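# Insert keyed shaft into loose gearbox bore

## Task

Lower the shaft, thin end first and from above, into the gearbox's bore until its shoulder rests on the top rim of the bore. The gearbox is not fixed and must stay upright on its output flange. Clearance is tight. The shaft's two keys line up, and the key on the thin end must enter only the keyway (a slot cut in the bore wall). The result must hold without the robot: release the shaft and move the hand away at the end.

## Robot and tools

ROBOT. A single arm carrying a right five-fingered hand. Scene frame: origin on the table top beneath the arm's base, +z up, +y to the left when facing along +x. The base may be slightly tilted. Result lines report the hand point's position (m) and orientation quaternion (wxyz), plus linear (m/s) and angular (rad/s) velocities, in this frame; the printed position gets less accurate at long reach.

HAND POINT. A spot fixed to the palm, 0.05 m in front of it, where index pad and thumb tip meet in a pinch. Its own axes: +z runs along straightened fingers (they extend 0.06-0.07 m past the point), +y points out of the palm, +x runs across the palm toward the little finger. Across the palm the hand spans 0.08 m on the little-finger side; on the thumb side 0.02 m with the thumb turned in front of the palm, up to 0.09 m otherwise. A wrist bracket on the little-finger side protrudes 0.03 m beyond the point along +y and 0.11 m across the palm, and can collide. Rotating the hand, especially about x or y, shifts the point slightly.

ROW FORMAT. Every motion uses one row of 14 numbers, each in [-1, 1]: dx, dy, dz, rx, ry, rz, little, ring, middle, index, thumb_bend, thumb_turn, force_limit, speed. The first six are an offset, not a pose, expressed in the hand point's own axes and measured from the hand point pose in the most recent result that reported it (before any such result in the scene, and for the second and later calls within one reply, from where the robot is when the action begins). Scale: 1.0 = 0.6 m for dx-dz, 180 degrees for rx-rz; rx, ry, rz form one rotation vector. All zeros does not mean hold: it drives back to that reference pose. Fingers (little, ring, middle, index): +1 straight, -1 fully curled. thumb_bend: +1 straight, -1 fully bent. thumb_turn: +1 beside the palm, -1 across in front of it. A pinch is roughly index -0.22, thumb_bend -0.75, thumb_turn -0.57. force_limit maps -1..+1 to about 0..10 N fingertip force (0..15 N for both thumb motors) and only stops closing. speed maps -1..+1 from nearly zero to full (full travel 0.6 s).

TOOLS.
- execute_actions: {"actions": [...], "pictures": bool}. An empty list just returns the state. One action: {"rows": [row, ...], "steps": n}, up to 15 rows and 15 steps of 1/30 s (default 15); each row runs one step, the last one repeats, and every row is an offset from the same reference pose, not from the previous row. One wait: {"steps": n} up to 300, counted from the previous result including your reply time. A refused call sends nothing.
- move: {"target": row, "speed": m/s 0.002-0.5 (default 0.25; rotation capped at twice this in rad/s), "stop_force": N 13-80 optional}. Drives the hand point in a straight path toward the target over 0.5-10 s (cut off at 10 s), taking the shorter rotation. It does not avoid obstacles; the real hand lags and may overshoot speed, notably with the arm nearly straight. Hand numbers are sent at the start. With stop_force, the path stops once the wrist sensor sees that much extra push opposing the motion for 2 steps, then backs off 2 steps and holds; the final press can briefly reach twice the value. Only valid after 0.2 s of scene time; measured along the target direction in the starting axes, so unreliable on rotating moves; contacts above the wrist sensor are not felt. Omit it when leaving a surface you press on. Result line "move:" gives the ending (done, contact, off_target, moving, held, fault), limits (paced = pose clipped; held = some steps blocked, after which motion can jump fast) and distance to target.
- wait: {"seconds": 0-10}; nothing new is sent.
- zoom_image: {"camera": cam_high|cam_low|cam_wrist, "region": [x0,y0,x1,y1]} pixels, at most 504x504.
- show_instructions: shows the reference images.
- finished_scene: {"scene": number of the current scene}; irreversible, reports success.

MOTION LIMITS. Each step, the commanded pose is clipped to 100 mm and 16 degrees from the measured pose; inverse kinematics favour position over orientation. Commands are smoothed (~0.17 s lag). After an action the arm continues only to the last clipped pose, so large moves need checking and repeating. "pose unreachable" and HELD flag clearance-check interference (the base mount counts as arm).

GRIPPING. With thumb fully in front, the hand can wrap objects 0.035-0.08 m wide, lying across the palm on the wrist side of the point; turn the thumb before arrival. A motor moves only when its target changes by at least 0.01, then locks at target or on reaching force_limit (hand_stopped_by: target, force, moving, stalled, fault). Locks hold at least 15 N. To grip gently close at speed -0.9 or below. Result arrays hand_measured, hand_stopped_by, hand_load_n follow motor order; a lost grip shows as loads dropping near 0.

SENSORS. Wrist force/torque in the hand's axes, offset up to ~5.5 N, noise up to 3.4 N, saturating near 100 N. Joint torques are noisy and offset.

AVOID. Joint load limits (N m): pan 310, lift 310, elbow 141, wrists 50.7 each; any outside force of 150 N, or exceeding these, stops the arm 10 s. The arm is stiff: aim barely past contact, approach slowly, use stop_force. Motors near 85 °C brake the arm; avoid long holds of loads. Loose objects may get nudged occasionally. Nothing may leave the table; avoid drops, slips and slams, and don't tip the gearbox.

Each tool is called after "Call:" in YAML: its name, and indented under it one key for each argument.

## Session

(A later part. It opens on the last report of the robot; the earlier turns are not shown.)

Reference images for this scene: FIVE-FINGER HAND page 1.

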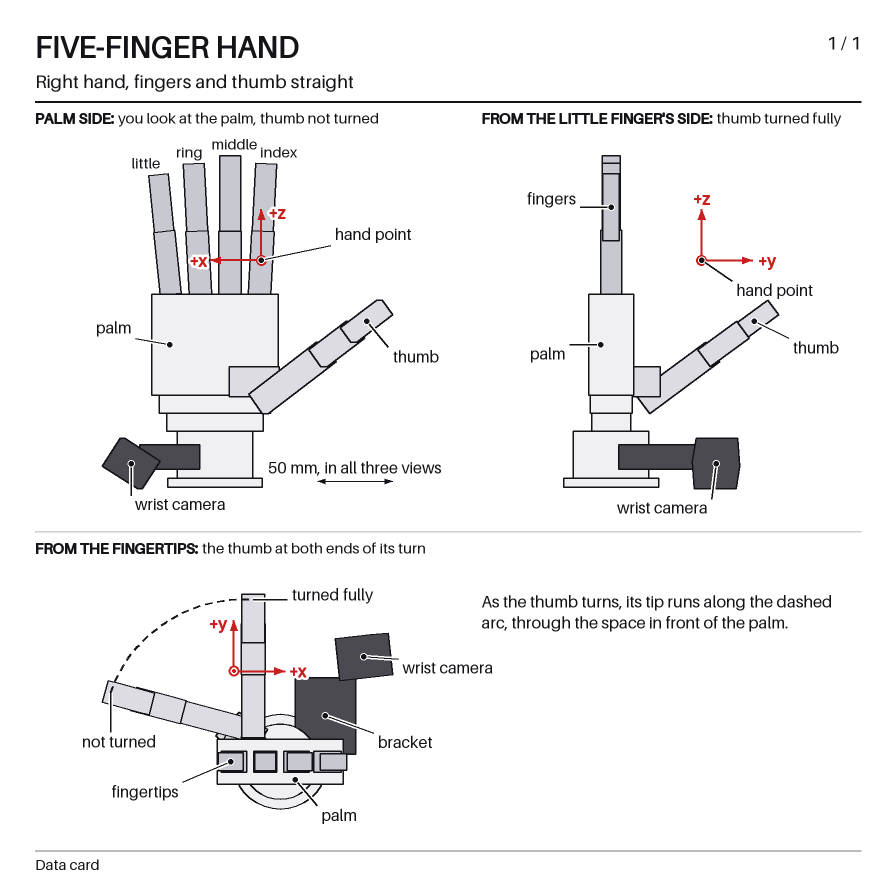

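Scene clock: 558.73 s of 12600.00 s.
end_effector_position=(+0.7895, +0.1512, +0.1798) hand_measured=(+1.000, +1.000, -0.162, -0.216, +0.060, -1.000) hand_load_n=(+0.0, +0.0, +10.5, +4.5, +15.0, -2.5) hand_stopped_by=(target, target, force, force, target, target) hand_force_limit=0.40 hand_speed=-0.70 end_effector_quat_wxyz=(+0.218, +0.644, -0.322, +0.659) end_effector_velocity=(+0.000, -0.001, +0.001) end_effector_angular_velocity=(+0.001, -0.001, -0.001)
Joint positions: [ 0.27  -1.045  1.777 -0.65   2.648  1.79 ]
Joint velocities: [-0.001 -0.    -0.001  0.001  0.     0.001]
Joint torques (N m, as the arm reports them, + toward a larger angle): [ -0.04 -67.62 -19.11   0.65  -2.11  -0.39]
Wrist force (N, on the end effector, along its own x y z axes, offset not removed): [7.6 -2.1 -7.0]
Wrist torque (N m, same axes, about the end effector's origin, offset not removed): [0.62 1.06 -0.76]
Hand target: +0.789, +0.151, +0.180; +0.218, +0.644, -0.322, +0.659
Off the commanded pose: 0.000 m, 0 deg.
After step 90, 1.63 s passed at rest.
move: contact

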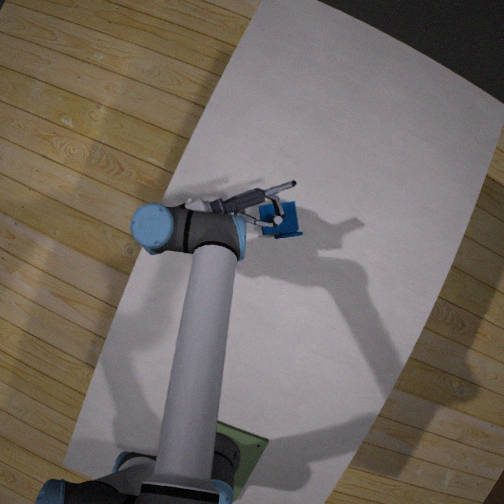

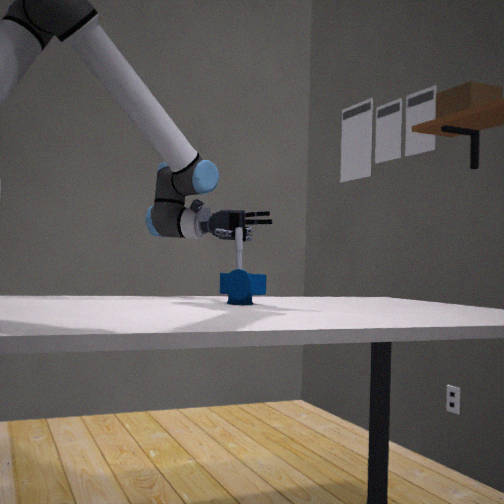

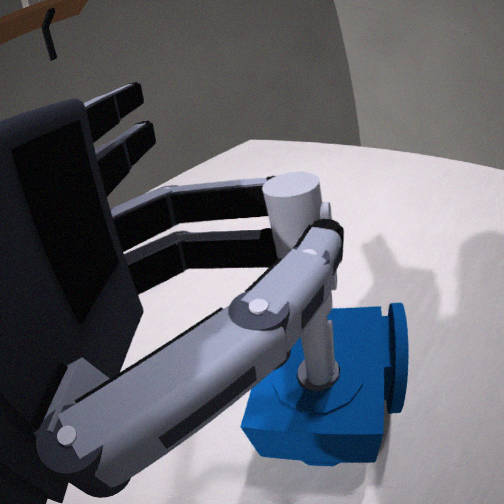

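Call:
move:
  target: [0,0.0054,-0.0172,0.192,-0.0276,-0.0066,1,1,-0.68,-0.62,0.05,-1,0.4,-0.7]
  speed: 0.04

Call:
zoom_image:
  camera: "cam_wrist"
  region: [280, 320, 370, 410]

Scene clock: 573.53 s of 12600.00 s.
end_effector_position=(+0.7798, +0.1563, +0.1799) hand_measured=(+1.000, +1.000, -0.162, -0.216, +0.060, -1.000) hand_load_n=(+0.0, +0.0, +10.5, +4.5, +15.0, -2.0) hand_stopped_by=(target, target, force, force, target, target) hand_force_limit=0.40 hand_speed=-0.70 end_effector_quat_wxyz=(+0.010, +0.710, -0.115, +0.695) end_effector_velocity=(-0.001, +0.001, +0.000) end_effector_angular_velocity=(+0.000, +0.001, +0.015)
Joint positions: [ 0.125 -1.25   2.112 -0.825  1.896  1.731]
Joint velocities: [-0.005 -0.005  0.006 -0.001 -0.02  -0.001]
Joint torques (N m, as the arm reports them, + toward a larger angle): [-24.07 -65.1  -10.36  -0.65  -1.91  -2.9 ]
Wrist force (N, on the end effector, along its own x y z axes, offset not removed): [11.6 -3.5 -9.1]
Wrist torque (N m, same axes, about the end effector's origin, offset not removed): [0.92 0.53 -0.45]
Hand target: +0.780, +0.156, +0.180; +0.010, +0.710, -0.114, +0.695
Off the commanded pose: 0.000 m, 0 deg.
After step 90, 3.90 s passed at rest.
move: done

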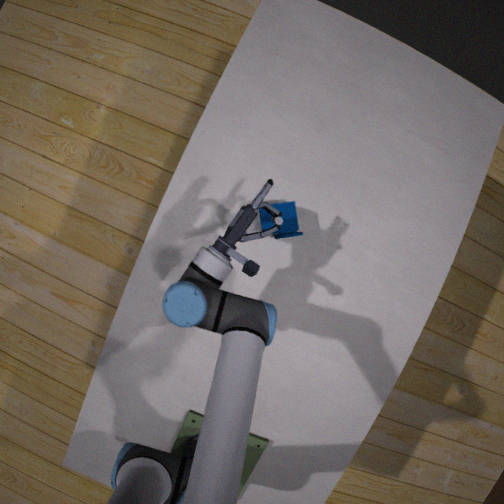

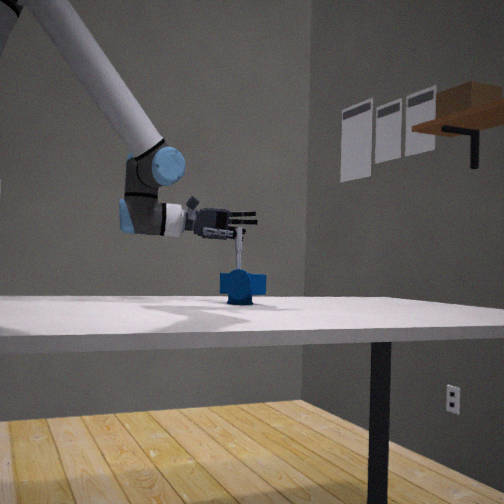

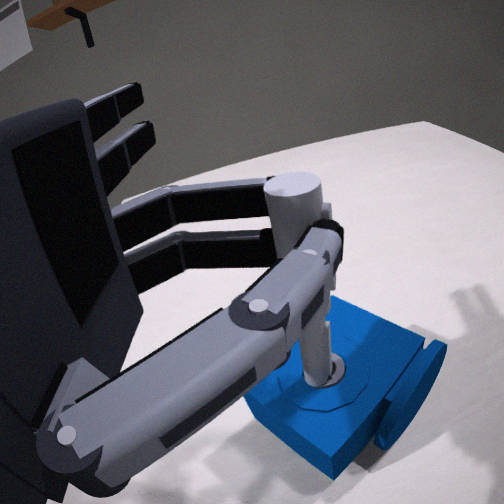

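Region (280, 320, 370, 410) of cam_wrist's 504x504 image, scaled by 5.600, with more detail than that image has.

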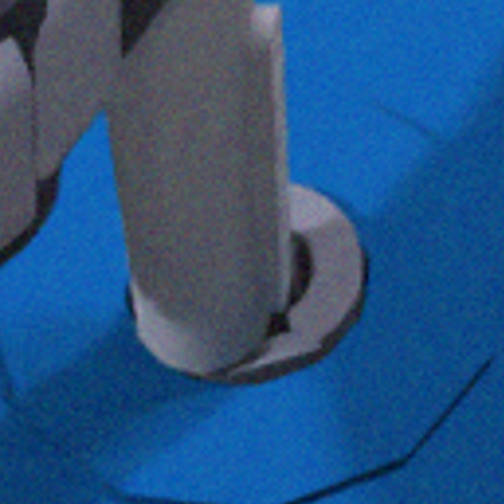

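Call:
move:
  target: [0.0067,0.0085,0.009,0,0,0,1,1,-0.68,-0.62,0.05,-1,0.4,-0.7]
  speed: 0.01

Call:
zoom_image:
  camera: "cam_wrist"
  region: [280, 320, 370, 410]

Call:
zoom_image:
  camera: "cam_low"
  region: [210, 210, 280, 300]

Scene clock: 588.03 s of 12600.00 s.
end_effector_position=(+0.7841, +0.1500, +0.1829) hand_measured=(+1.000, +1.000, -0.162, -0.216, +0.060, -1.000) hand_load_n=(+0.0, +0.0, +9.0, +6.0, +15.5, +0.5) hand_stopped_by=(target, target, force, force, target, target) hand_force_limit=0.40 hand_speed=-0.70 end_effector_quat_wxyz=(+0.010, +0.710, -0.115, +0.695) end_effector_velocity=(+0.001, -0.002, +0.000) end_effector_angular_velocity=(+0.001, +0.001, -0.002)
Joint positions: [ 0.113 -1.253  2.109 -0.819  1.884  1.73 ]
Joint velocities: [-0.003  0.    -0.001  0.002 -0.001  0.001]
Joint torques (N m, as the arm reports them, + toward a larger angle): [-18.96 -80.41 -41.12  -0.1   -2.8   -4.09]
Wrist force (N, on the end effector, along its own x y z axes, offset not removed): [1.2 3.8 -6.0]
Wrist torque (N m, same axes, about the end effector's origin, offset not removed): [0.95 -0.34 0.07]
Hand target: +0.784, +0.150, +0.183; +0.010, +0.710, -0.115, +0.695
Off the commanded pose: 0.000 m, 0 deg.
After step 90, 10.43 s passed at rest.
move: done

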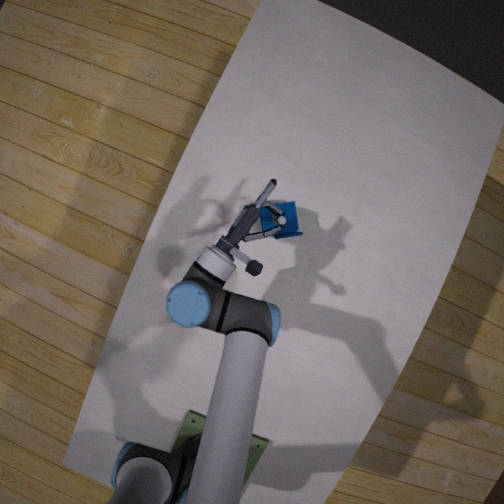

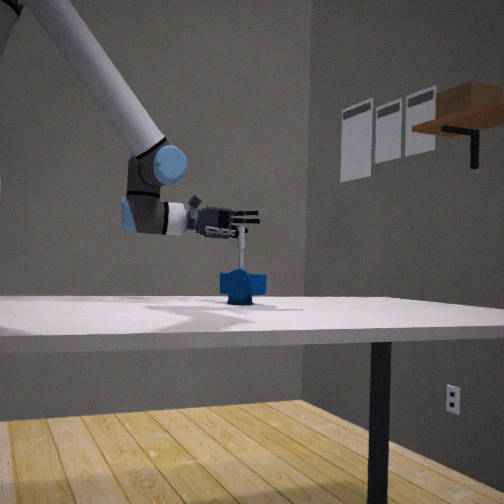

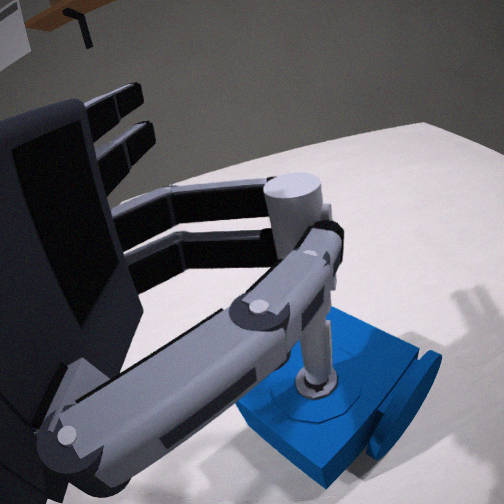

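Region (280, 320, 370, 410) of cam_wrist's 504x504 image, scaled by 5.600, with more detail than that image has.

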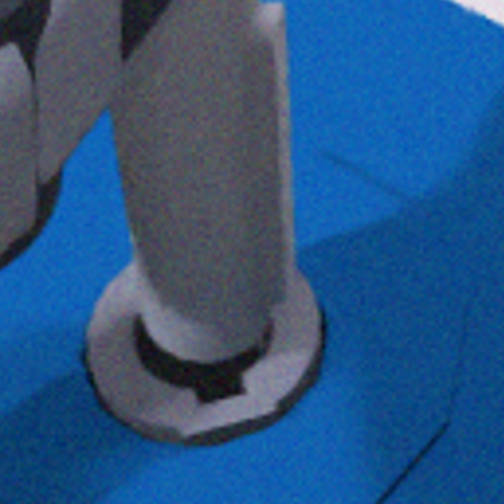

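Region (210, 210, 280, 300) of cam_low's 504x504 image, scaled by 5.600, with more detail than that image has.

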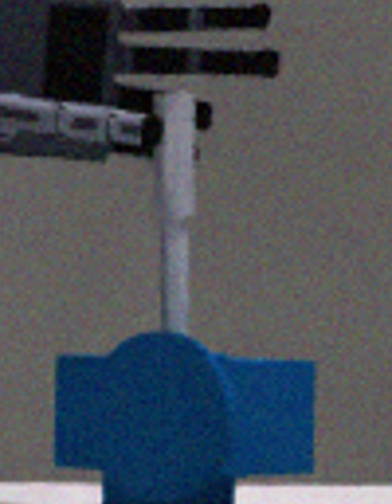

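Call:
move:
  target: [-0.003,0,-0.0017,0,0,0,1,1,-0.68,-0.62,0.05,-1,0.4,-0.7]
  speed: 0.004

Call:
zoom_image:
  camera: "cam_wrist"
  region: [280, 320, 370, 410]

Scene clock: 598.53 s of 12600.00 s.
end_effector_position=(+0.7831, +0.1504, +0.1813) hand_measured=(+1.000, +1.000, -0.162, -0.216, +0.060, -1.000) hand_load_n=(+0.0, +0.0, +9.0, +6.0, +15.5, +0.5) hand_stopped_by=(target, target, force, force, target, target) hand_force_limit=0.40 hand_speed=-0.70 end_effector_quat_wxyz=(+0.010, +0.710, -0.115, +0.695) end_effector_velocity=(-0.001, +0.000, -0.002) end_effector_angular_velocity=(-0.000, +0.002, +0.001)
Joint positions: [ 0.114 -1.251  2.111 -0.822  1.885  1.73 ]
Joint velocities: [ 0.     0.001  0.002 -0.    -0.001  0.   ]
Joint torques (N m, as the arm reports them, + toward a larger angle): [ 17.5  -42.28 -18.75  -3.83   3.96  -1.65]
Wrist force (N, on the end effector, along its own x y z axes, offset not removed): [-3.5 5.2 0.1]
Wrist torque (N m, same axes, about the end effector's origin, offset not removed): [0.62 0.22 0.17]
Hand target: +0.783, +0.150, +0.181; +0.010, +0.710, -0.115, +0.695
Off the commanded pose: 0.000 m, 0 deg.
After step 90, 6.70 s passed at rest.
move: done

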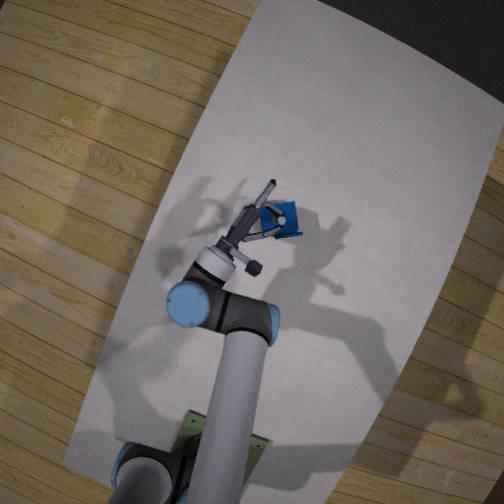

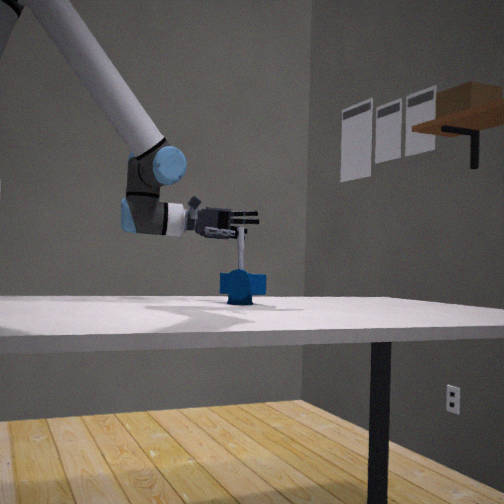

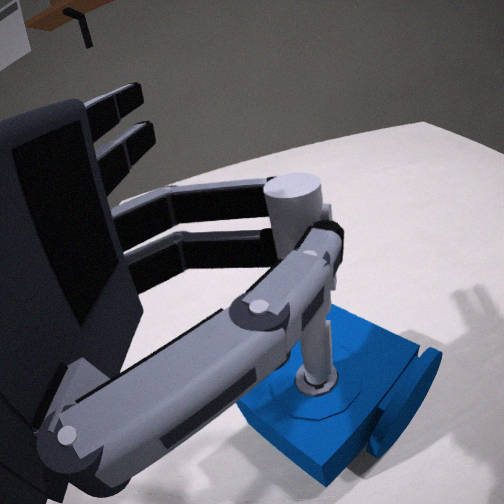

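Region (280, 320, 370, 410) of cam_wrist's 504x504 image, scaled by 5.600, with more detail than that image has.

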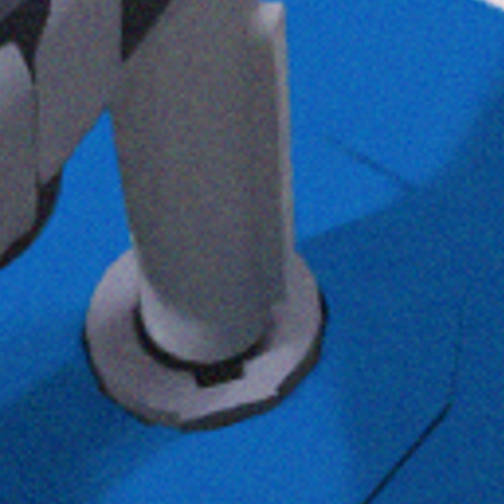

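Call:
move:
  target: [-0.0099,0.0014,0.0003,0,0,0,1,1,-0.68,-0.62,0.05,-1,0.4,-0.7]
  speed: 0.003
  stop_force: 13

Call:
zoom_image:
  camera: "cam_wrist"
  region: [280, 320, 370, 410]

Scene clock: 602.17 s of 12600.00 s.
end_effector_position=(+0.7832, +0.1505, +0.1768) hand_measured=(+1.000, +1.000, -0.162, -0.216, +0.060, -1.000) hand_load_n=(+0.0, +0.0, +9.5, +6.0, +15.0, -2.0) hand_stopped_by=(target, target, force, force, target, target) hand_force_limit=0.40 hand_speed=-0.70 end_effector_quat_wxyz=(+0.010, +0.710, -0.115, +0.695) end_effector_velocity=(-0.000, +0.000, -0.000) end_effector_angular_velocity=(-0.000, +0.002, +0.001)
Joint positions: [ 0.114 -1.245  2.113 -0.831  1.885  1.73 ]
Joint velocities: [-0.    -0.001  0.     0.002 -0.001  0.   ]
Joint torques (N m, as the arm reports them, + toward a larger angle): [ 13.16 -64.11 -18.68   3.57   3.95   0.91]
Wrist force (N, on the end effector, along its own x y z axes, offset not removed): [10.9 -2.3 -3.1]
Wrist torque (N m, same axes, about the end effector's origin, offset not removed): [0.32 0.58 -0.21]
Hand target: +0.783, +0.150, +0.177; +0.010, +0.709, -0.115, +0.695
Off the commanded pose: 0.002 m, 0 deg.
move: contact

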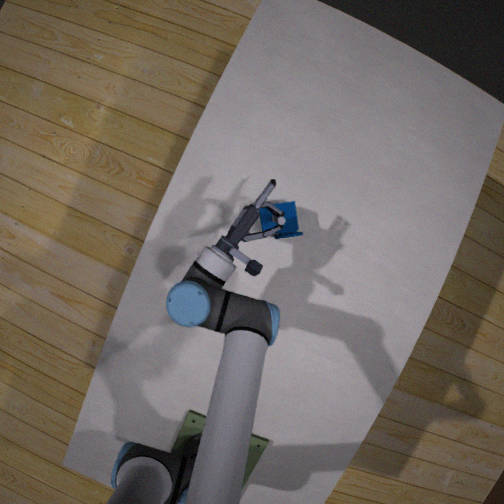

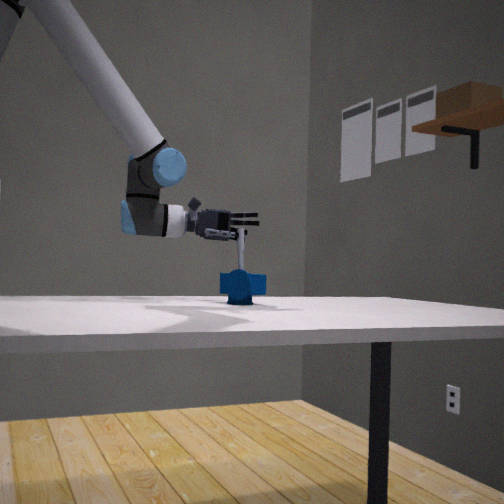

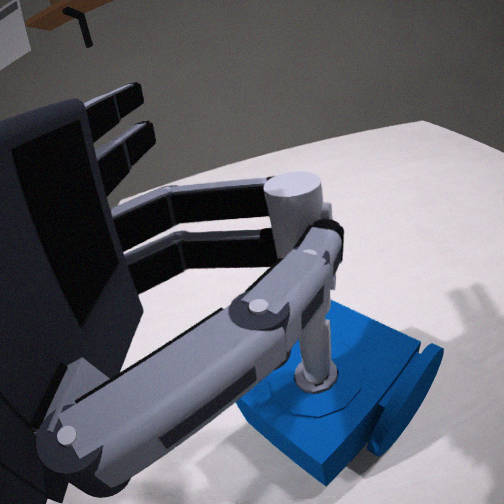

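Region (280, 320, 370, 410) of cam_wrist's 504x504 image, scaled by 5.600, with more detail than that image has.

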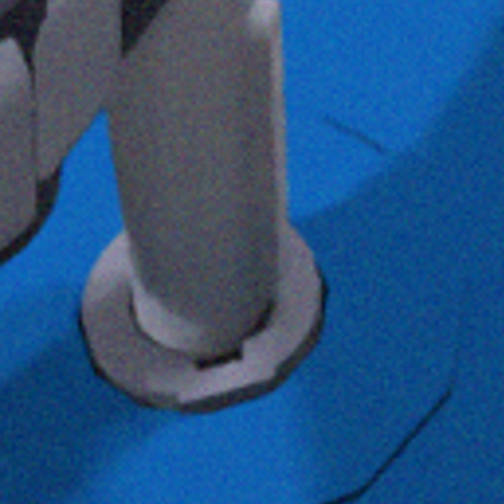

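Call:
move:
  target: [0.0016,0.0133,-0.0086,0.2745,-0.0395,-0.0095,1,1,-0.68,-0.62,0.05,-1,0.4,-0.7]
  speed: 0.05

Call:
zoom_image:
  camera: "cam_wrist"
  region: [280, 320, 370, 410]

Scene clock: 616.23 s of 12600.00 s.
end_effector_position=(+0.7764, +0.1432, +0.1767) hand_measured=(+1.000, +1.000, -0.160, -0.216, +0.060, -1.000) hand_load_n=(+0.0, +0.0, +12.0, +8.0, +12.5, -2.5) hand_stopped_by=(target, target, force, force, target, target) hand_force_limit=0.40 hand_speed=-0.70 end_effector_quat_wxyz=(-0.283, +0.691, +0.196, +0.636) end_effector_velocity=(-0.001, +0.001, -0.001) end_effector_angular_velocity=(+0.000, +0.002, +0.013)
Joint positions: [-0.328 -1.305  2.207 -0.846  0.574  1.669]
Joint velocities: [-0.004  0.003 -0.003  0.004 -0.018 -0.003]
Joint torques (N m, as the arm reports them, + toward a larger angle): [-18.63 -28.94 -36.27   2.01  -3.39  -3.84]
Wrist force (N, on the end effector, along its own x y z axes, offset not removed): [0.9 2.0 -3.1]
Wrist torque (N m, same axes, about the end effector's origin, offset not removed): [0.34 0.89 -0.30]
Hand target: +0.776, +0.143, +0.177; -0.284, +0.691, +0.196, +0.636
Off the commanded pose: 0.000 m, 0 deg.
After step 90, 2.03 s passed at rest.
move: done

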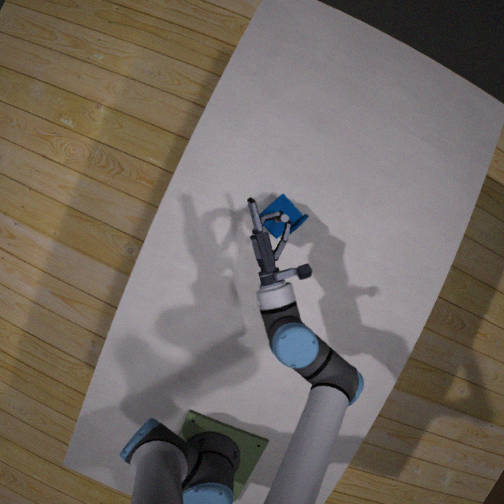

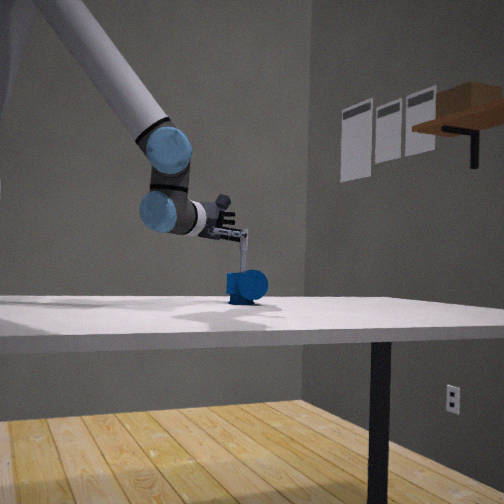

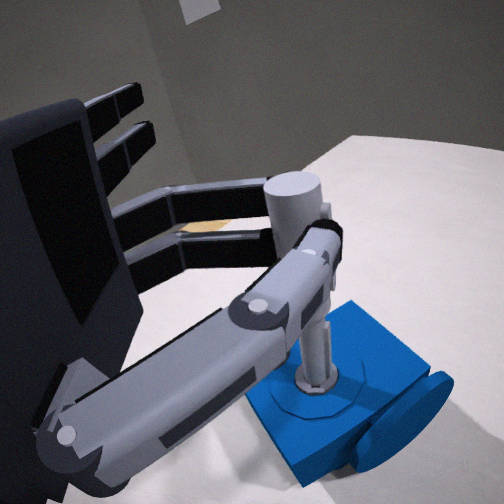

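Region (280, 320, 370, 410) of cam_wrist's 504x504 image, scaled by 5.600, with more detail than that image has.

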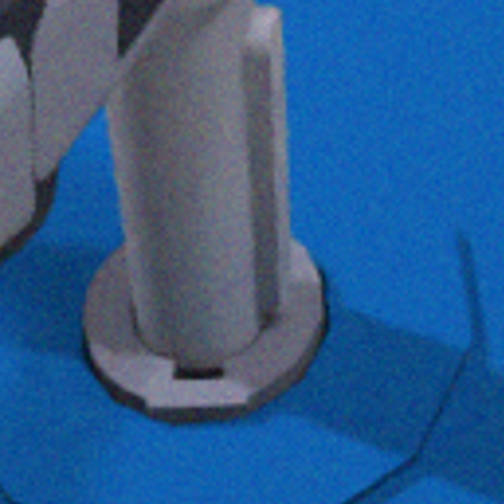

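Call:
move:
  target: [0.0132,-0.0019,-0.0005,0,0,0,1,1,-0.68,-0.62,0.05,-1,0.4,-0.7]
  speed: 0.008

Call:
move:
  target: [0.0006,-0.0003,0.0196,-0.346,0.0497,0.0119,1,1,-0.68,-0.62,0.05,-1,0.4,-0.7]
  speed: 0.15

Call:
zoom_image:
  camera: "cam_wrist"
  region: [280, 320, 370, 410]

Scene clock: 626.03 s of 12600.00 s.
end_effector_position=(+0.7764, +0.1431, +0.1845) hand_measured=(+1.000, +1.000, -0.160, -0.216, +0.060, -1.000) hand_load_n=(+0.0, +0.0, +9.5, +5.0, +15.0, +3.0) hand_stopped_by=(target, target, force, force, target, target) hand_force_limit=0.40 hand_speed=-0.70 end_effector_quat_wxyz=(-0.283, +0.691, +0.196, +0.636) end_effector_velocity=(-0.000, -0.000, +0.001) end_effector_angular_velocity=(+0.001, +0.003, -0.001)
Joint positions: [-0.328 -1.317  2.203 -0.83   0.574  1.669]
Joint velocities: [ 0.    -0.002 -0.001  0.005  0.001  0.001]
Joint torques (N m, as the arm reports them, + toward a larger angle): [ 14.63 -68.37 -40.72   1.1    3.37   3.05]
Wrist force (N, on the end effector, along its own x y z axes, offset not removed): [-5.1 -2.5 -4.5]
Wrist torque (N m, same axes, about the end effector's origin, offset not removed): [-0.19 0.67 -0.32]
Hand target: +0.776, +0.143, +0.185; -0.283, +0.691, +0.196, +0.636
Off the commanded pose: 0.000 m, 0 deg.
After step 90, 5.57 s passed at rest.
move: done

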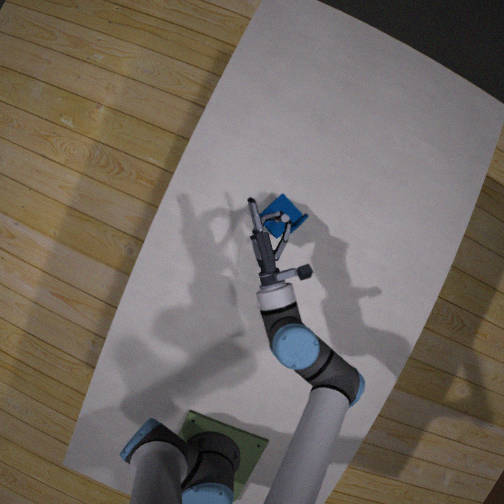

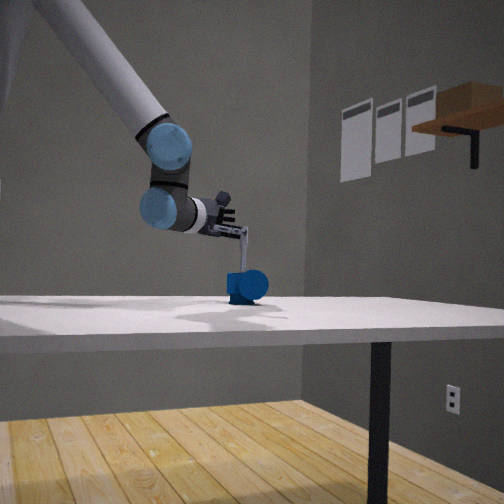

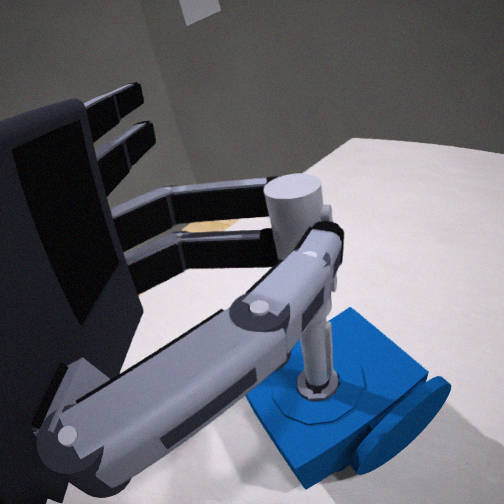

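Scene clock: 630.17 s of 12600.00 s.
end_effector_position=(+0.7856, +0.1511, +0.1845) hand_measured=(+1.000, +1.000, -0.160, -0.216, +0.060, -1.000) hand_load_n=(+0.0, +0.0, +9.5, +5.0, +15.0, +3.0) hand_stopped_by=(target, target, force, force, target, target) hand_force_limit=0.40 hand_speed=-0.70 end_effector_quat_wxyz=(+0.089, +0.692, -0.195, +0.689) end_effector_velocity=(-0.000, -0.001, +0.001) end_effector_angular_velocity=(+0.001, +0.000, -0.013)
Joint positions: [ 0.196 -1.187  2.001 -0.77   2.194  1.745]
Joint velocities: [ 0.002  0.002 -0.006  0.005  0.015  0.002]
Joint torques (N m, as the arm reports them, + toward a larger angle): [ 12.85 -50.37 -42.73   0.35   3.24   2.97]
Wrist force (N, on the end effector, along its own x y z axes, offset not removed): [-3.9 1.6 -3.9]
Wrist torque (N m, same axes, about the end effector's origin, offset not removed): [0.53 0.41 -0.03]
Hand target: +0.786, +0.151, +0.185; +0.089, +0.692, -0.195, +0.689
Off the commanded pose: 0.000 m, 0 deg.
move: done

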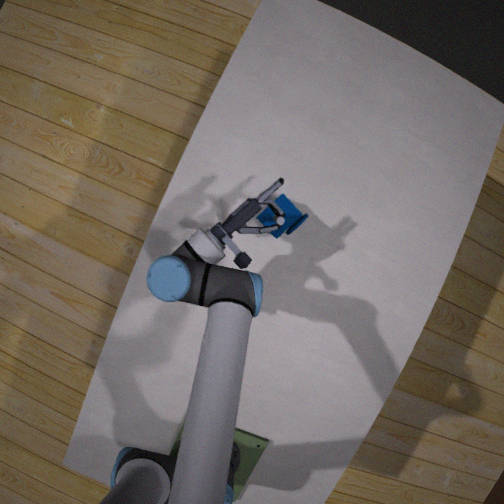

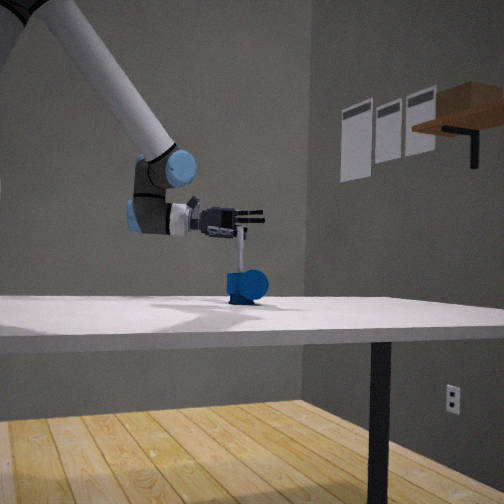

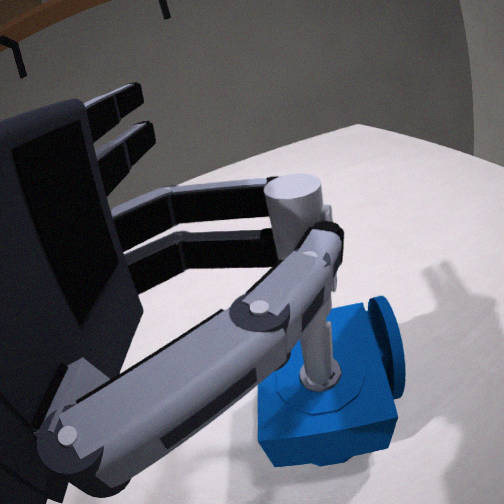

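Region (280, 320, 370, 410) of cam_wrist's 504x504 image, scaled by 5.600, with more detail than that image has.

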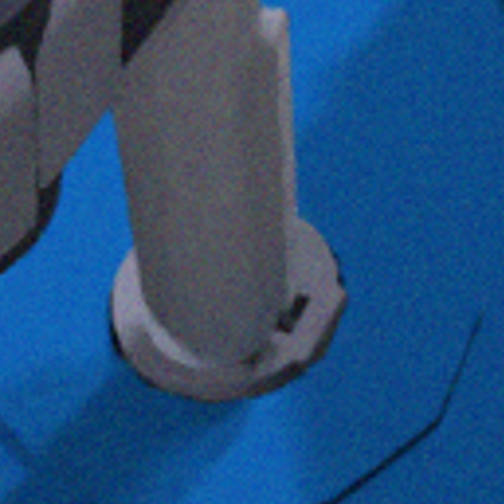

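Call:
move:
  target: [-0.003,0.0025,0.006,0,0,0,1,1,-0.68,-0.62,0.05,-1,0.4,-0.7]
  speed: 0.008

Call:
zoom_image:
  camera: "cam_wrist"
  region: [280, 320, 370, 410]

Scene clock: 638.97 s of 12600.00 s.
end_effector_position=(+0.7883, +0.1487, +0.1825) hand_measured=(+1.000, +1.000, -0.160, -0.216, +0.060, -1.000) hand_load_n=(+0.0, +0.0, +9.5, +5.0, +15.0, +3.0) hand_stopped_by=(target, target, force, force, target, target) hand_force_limit=0.40 hand_speed=-0.70 end_effector_quat_wxyz=(+0.089, +0.692, -0.195, +0.689) end_effector_velocity=(+0.001, -0.001, -0.001) end_effector_angular_velocity=(+0.000, -0.001, +0.000)
Joint positions: [ 0.191 -1.182  2.    -0.772  2.189  1.745]
Joint velocities: [-0.002  0.001  0.001 -0.002 -0.002  0.   ]
Joint torques (N m, as the arm reports them, + toward a larger angle): [-15.26 -49.96 -43.12  -3.77  -2.94  -3.91]
Wrist force (N, on the end effector, along its own x y z axes, offset not removed): [-4.3 -3.1 -0.2]
Wrist torque (N m, same axes, about the end effector's origin, offset not removed): [-0.37 0.47 -0.39]
Hand target: +0.788, +0.149, +0.182; +0.089, +0.692, -0.195, +0.689
Off the commanded pose: 0.000 m, 0 deg.
After step 90, 5.03 s passed at rest.
move: done

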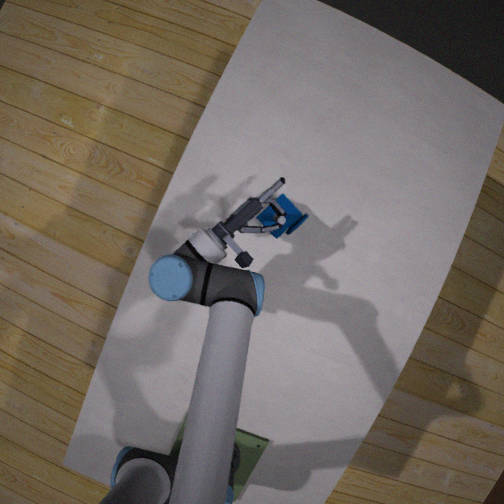

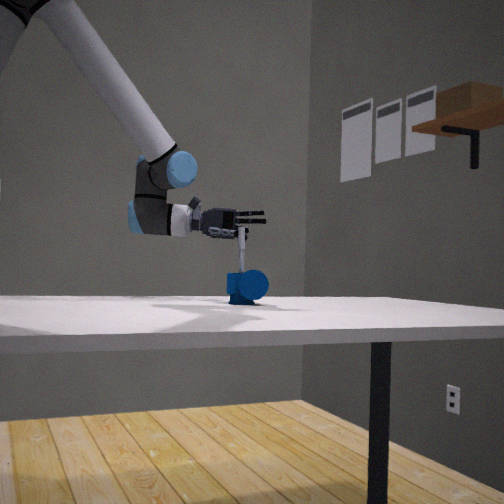

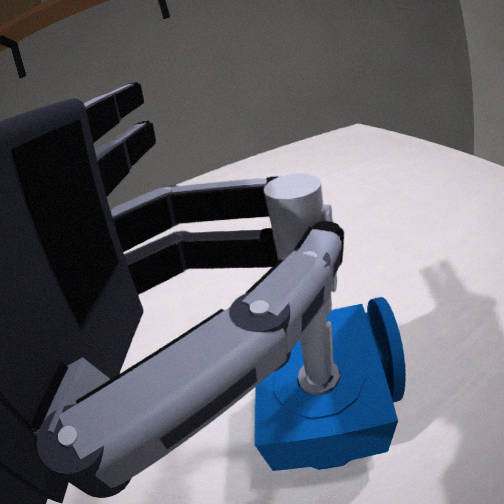

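Region (280, 320, 370, 410) of cam_wrist's 504x504 image, scaled by 5.600, with more detail than that image has.

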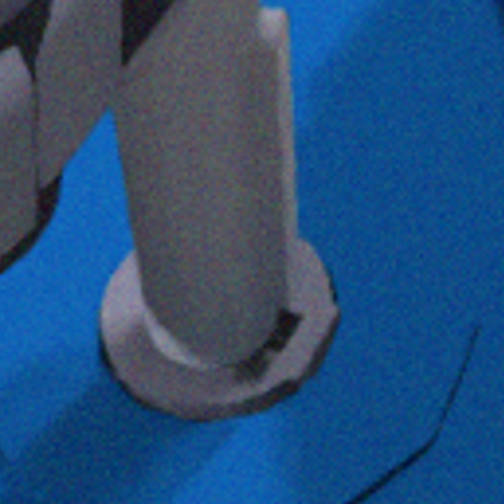

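Call:
execute_actions:
  actions: []

Call:
zoom_image:
  camera: "cam_wrist"
  region: [280,320,370,410]

Scene clock: 651.97 s of 12600.00 s.
end_effector_position=(+0.7884, +0.1485, +0.1824) hand_measured=(+1.000, +1.000, -0.160, -0.216, +0.060, -1.000) hand_load_n=(+0.0, +0.0, +9.5, +5.0, +15.0, +3.0) hand_stopped_by=(target, target, force, force, target, target) hand_force_limit=0.40 hand_speed=-0.70 end_effector_quat_wxyz=(+0.089, +0.692, -0.195, +0.689) end_effector_velocity=(-0.000, -0.000, +0.001) end_effector_angular_velocity=(-0.001, -0.000, -0.001)
Joint positions: [ 0.191 -1.182  2.    -0.773  2.189  1.745]
Joint velocities: [-0.    -0.001 -0.     0.001  0.001 -0.001]
Joint torques (N m, as the arm reports them, + toward a larger angle): [-19.53 -51.03 -44.24  -4.03  -3.06  -3.99]
Wrist force (N, on the end effector, along its own x y z axes, offset not removed): [-6.8 -1.0 -3.8]
Wrist torque (N m, same axes, about the end effector's origin, offset not removed): [0.23 0.95 -0.39]
Hand target: +0.788, +0.149, +0.182; +0.089, +0.692, -0.195, +0.689
Off the commanded pose: 0.000 m, 0 deg.
Steps of this call (steps 1 to 90: nothing new was sent; then 10.00 s passed at rest). Readings (end_effector_position | what the end effector reports):
1: (+0.7883, +0.1486, +0.1825) | hand_measured=(+1.000, +1.000, -0.160, -0.216, +0.060, -1.000) hand_load_n=(+0.0, +0.0, +9.5, +5.0, +15.0, +3.0) hand_stopped_by=(target, target, force, force, target, target) hand_force_limit=0.40 hand_speed=-0.70
2: (+0.7883, +0.1486, +0.1824) | hand_measured=(+1.000, +1.000, -0.160, -0.216, +0.060, -1.000) hand_load_n=(+0.0, +0.0, +9.5, +5.0, +15.0, +3.0) hand_stopped_by=(target, target, force, force, target, target) hand_force_limit=0.40 hand_speed=-0.70
4: (+0.7884, +0.1486, +0.1824) | hand_measured=(+1.000, +1.000, -0.160, -0.216, +0.060, -1.000) hand_load_n=(+0.0, +0.0, +9.5, +5.0, +15.0, +3.0) hand_stopped_by=(target, target, force, force, target, target) hand_force_limit=0.40 hand_speed=-0.70
8: (+0.7884, +0.1486, +0.1824) | hand_measured=(+1.000, +1.000, -0.160, -0.216, +0.060, -1.000) hand_load_n=(+0.0, +0.0, +9.5, +5.0, +15.0, +3.0) hand_stopped_by=(target, target, force, force, target, target) hand_force_limit=0.40 hand_speed=-0.70
90: the state above

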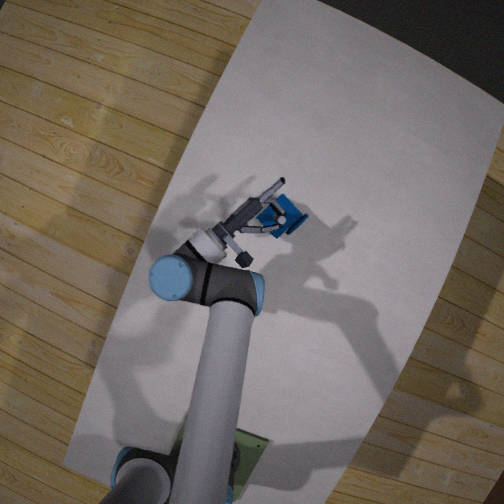

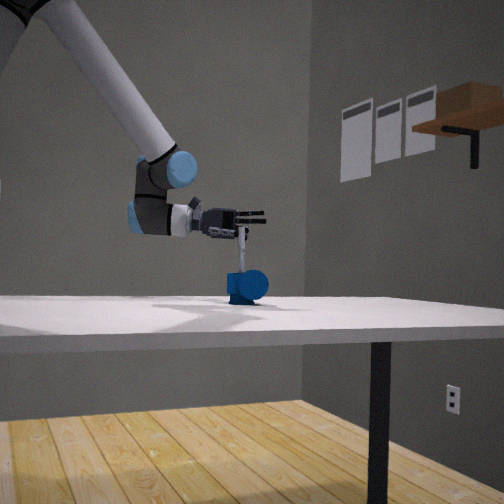

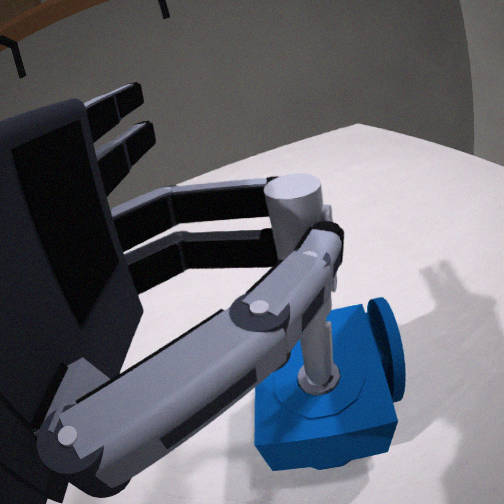

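Region (280, 320, 370, 410) of cam_wrist's 504x504 image, scaled by 5.600, with more detail than that image has.

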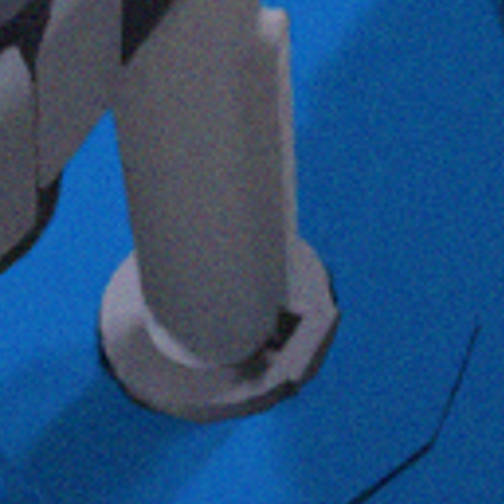

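Call:
move:
  target: [0,0.0012,0,0,0,0,1,1,-0.68,-0.62,0.05,-1,0.4,-0.7]
  speed: 0.003

Call:
zoom_image:
  camera: "cam_wrist"
  region: [280,320,370,410]

Scene clock: 654.50 s of 12600.00 s.
end_effector_position=(+0.7881, +0.1479, +0.1823) hand_measured=(+1.000, +1.000, -0.160, -0.216, +0.060, -1.000) hand_load_n=(+0.0, +0.0, +9.5, +5.0, +15.0, +3.0) hand_stopped_by=(target, target, force, force, target, target) hand_force_limit=0.40 hand_speed=-0.70 end_effector_quat_wxyz=(+0.089, +0.692, -0.195, +0.689) end_effector_velocity=(-0.000, +0.000, -0.001) end_effector_angular_velocity=(+0.002, -0.001, +0.000)
Joint positions: [ 0.19  -1.183  2.001 -0.773  2.188  1.744]
Joint velocities: [-0.     0.     0.001 -0.001 -0.001  0.002]
Joint torques (N m, as the arm reports them, + toward a larger angle): [-18.97 -89.68 -22.42  -3.95  -3.26  -3.76]
Wrist force (N, on the end effector, along its own x y z axes, offset not removed): [1.5 0.6 -2.9]
Wrist torque (N m, same axes, about the end effector's origin, offset not removed): [0.29 -0.23 0.03]
Hand target: +0.788, +0.148, +0.182; +0.089, +0.692, -0.195, +0.689
Off the commanded pose: 0.000 m, 0 deg.
move: done

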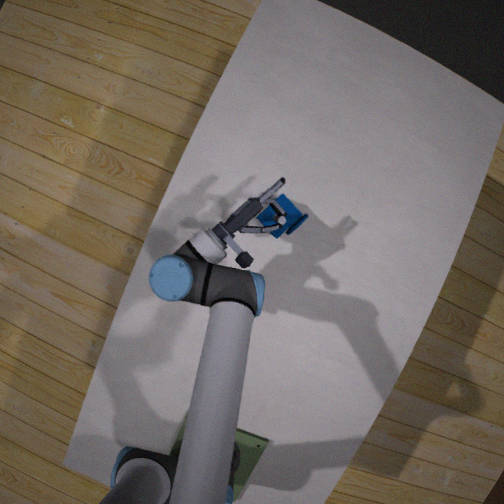

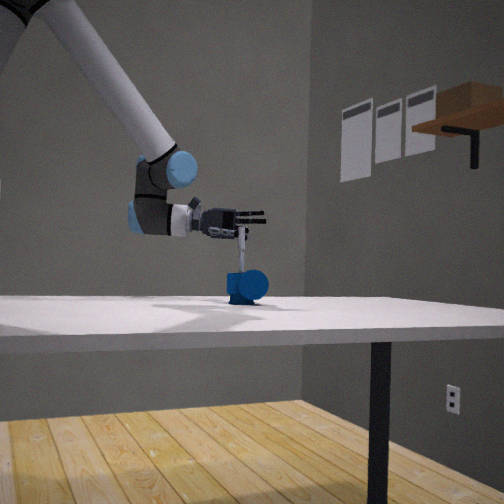

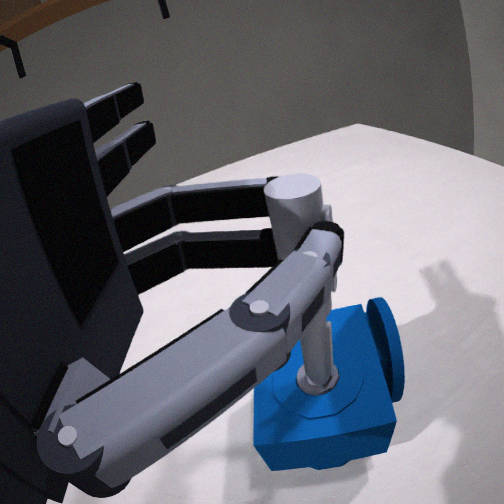

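Region (280, 320, 370, 410) of cam_wrist's 504x504 image, scaled by 5.600, with more detail than that image has.

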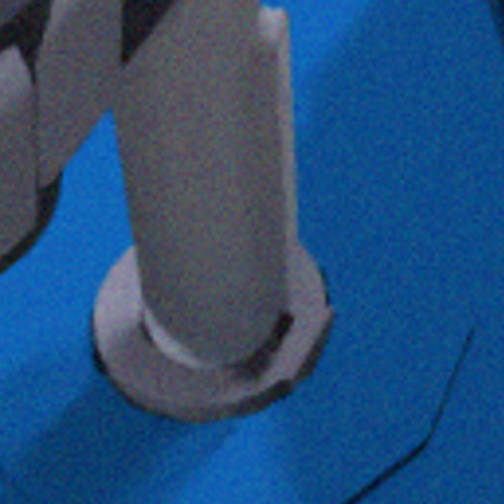

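Call:
move:
  target: [-0.015,0.0021,0.0005,0,0,0,1,1,-0.68,-0.62,0.05,-1,0.4,-0.7]
  speed: 0.003
  stop_force: 13

Call:
zoom_image:
  camera: "cam_wrist"
  region: [280,300,390,410]

Scene clock: 657.43 s of 12600.00 s.
end_effector_position=(+0.7882, +0.1479, +0.1802) hand_measured=(+1.000, +1.000, -0.160, -0.216, +0.060, -1.000) hand_load_n=(+0.0, +0.0, +10.5, +4.5, +15.0, -0.5) hand_stopped_by=(target, target, force, force, target, target) hand_force_limit=0.40 hand_speed=-0.70 end_effector_quat_wxyz=(+0.089, +0.692, -0.195, +0.689) end_effector_velocity=(+0.000, +0.000, +0.001) end_effector_angular_velocity=(+0.001, +0.000, -0.001)
Joint positions: [ 0.19  -1.18   2.002 -0.777  2.188  1.744]
Joint velocities: [ 0.    -0.001 -0.001  0.003  0.001  0.001]
Joint torques (N m, as the arm reports them, + toward a larger angle): [ -5.28 -75.93 -20.38   2.04   0.93  -2.91]
Wrist force (N, on the end effector, along its own x y z axes, offset not removed): [12.9 -3.7 -5.8]
Wrist torque (N m, same axes, about the end effector's origin, offset not removed): [0.12 0.01 -0.45]
Hand target: +0.788, +0.148, +0.180; +0.089, +0.692, -0.195, +0.689
Off the commanded pose: 0.007 m, 0 deg.
move: contact

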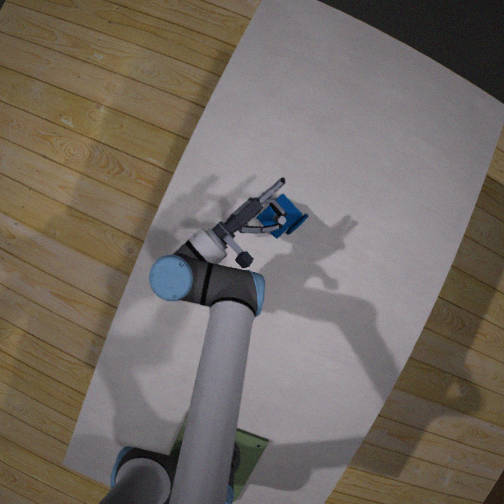

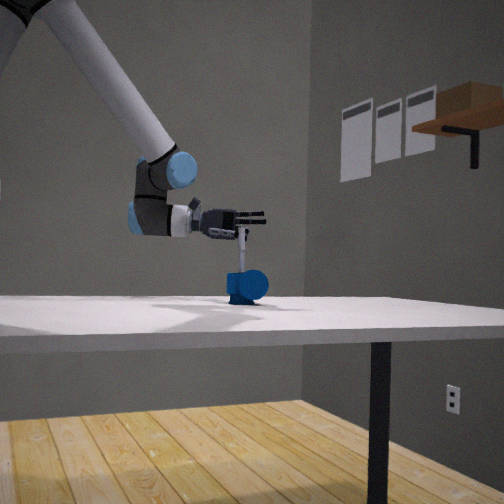

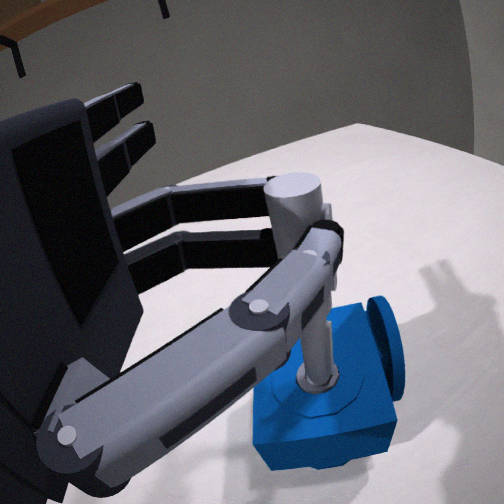

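Region (280, 300, 390, 410) of cam_wrist's 504x504 image, scaled by 4.582, with more detail than that image has.

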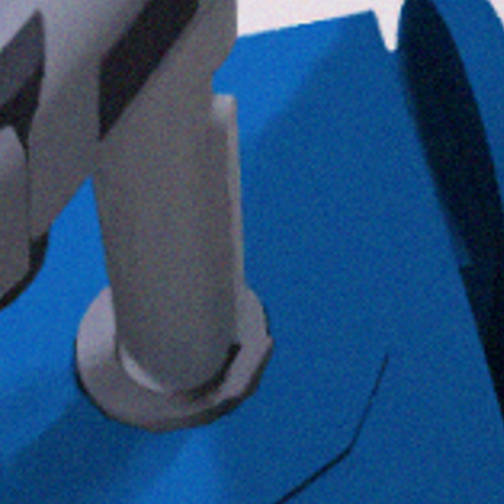

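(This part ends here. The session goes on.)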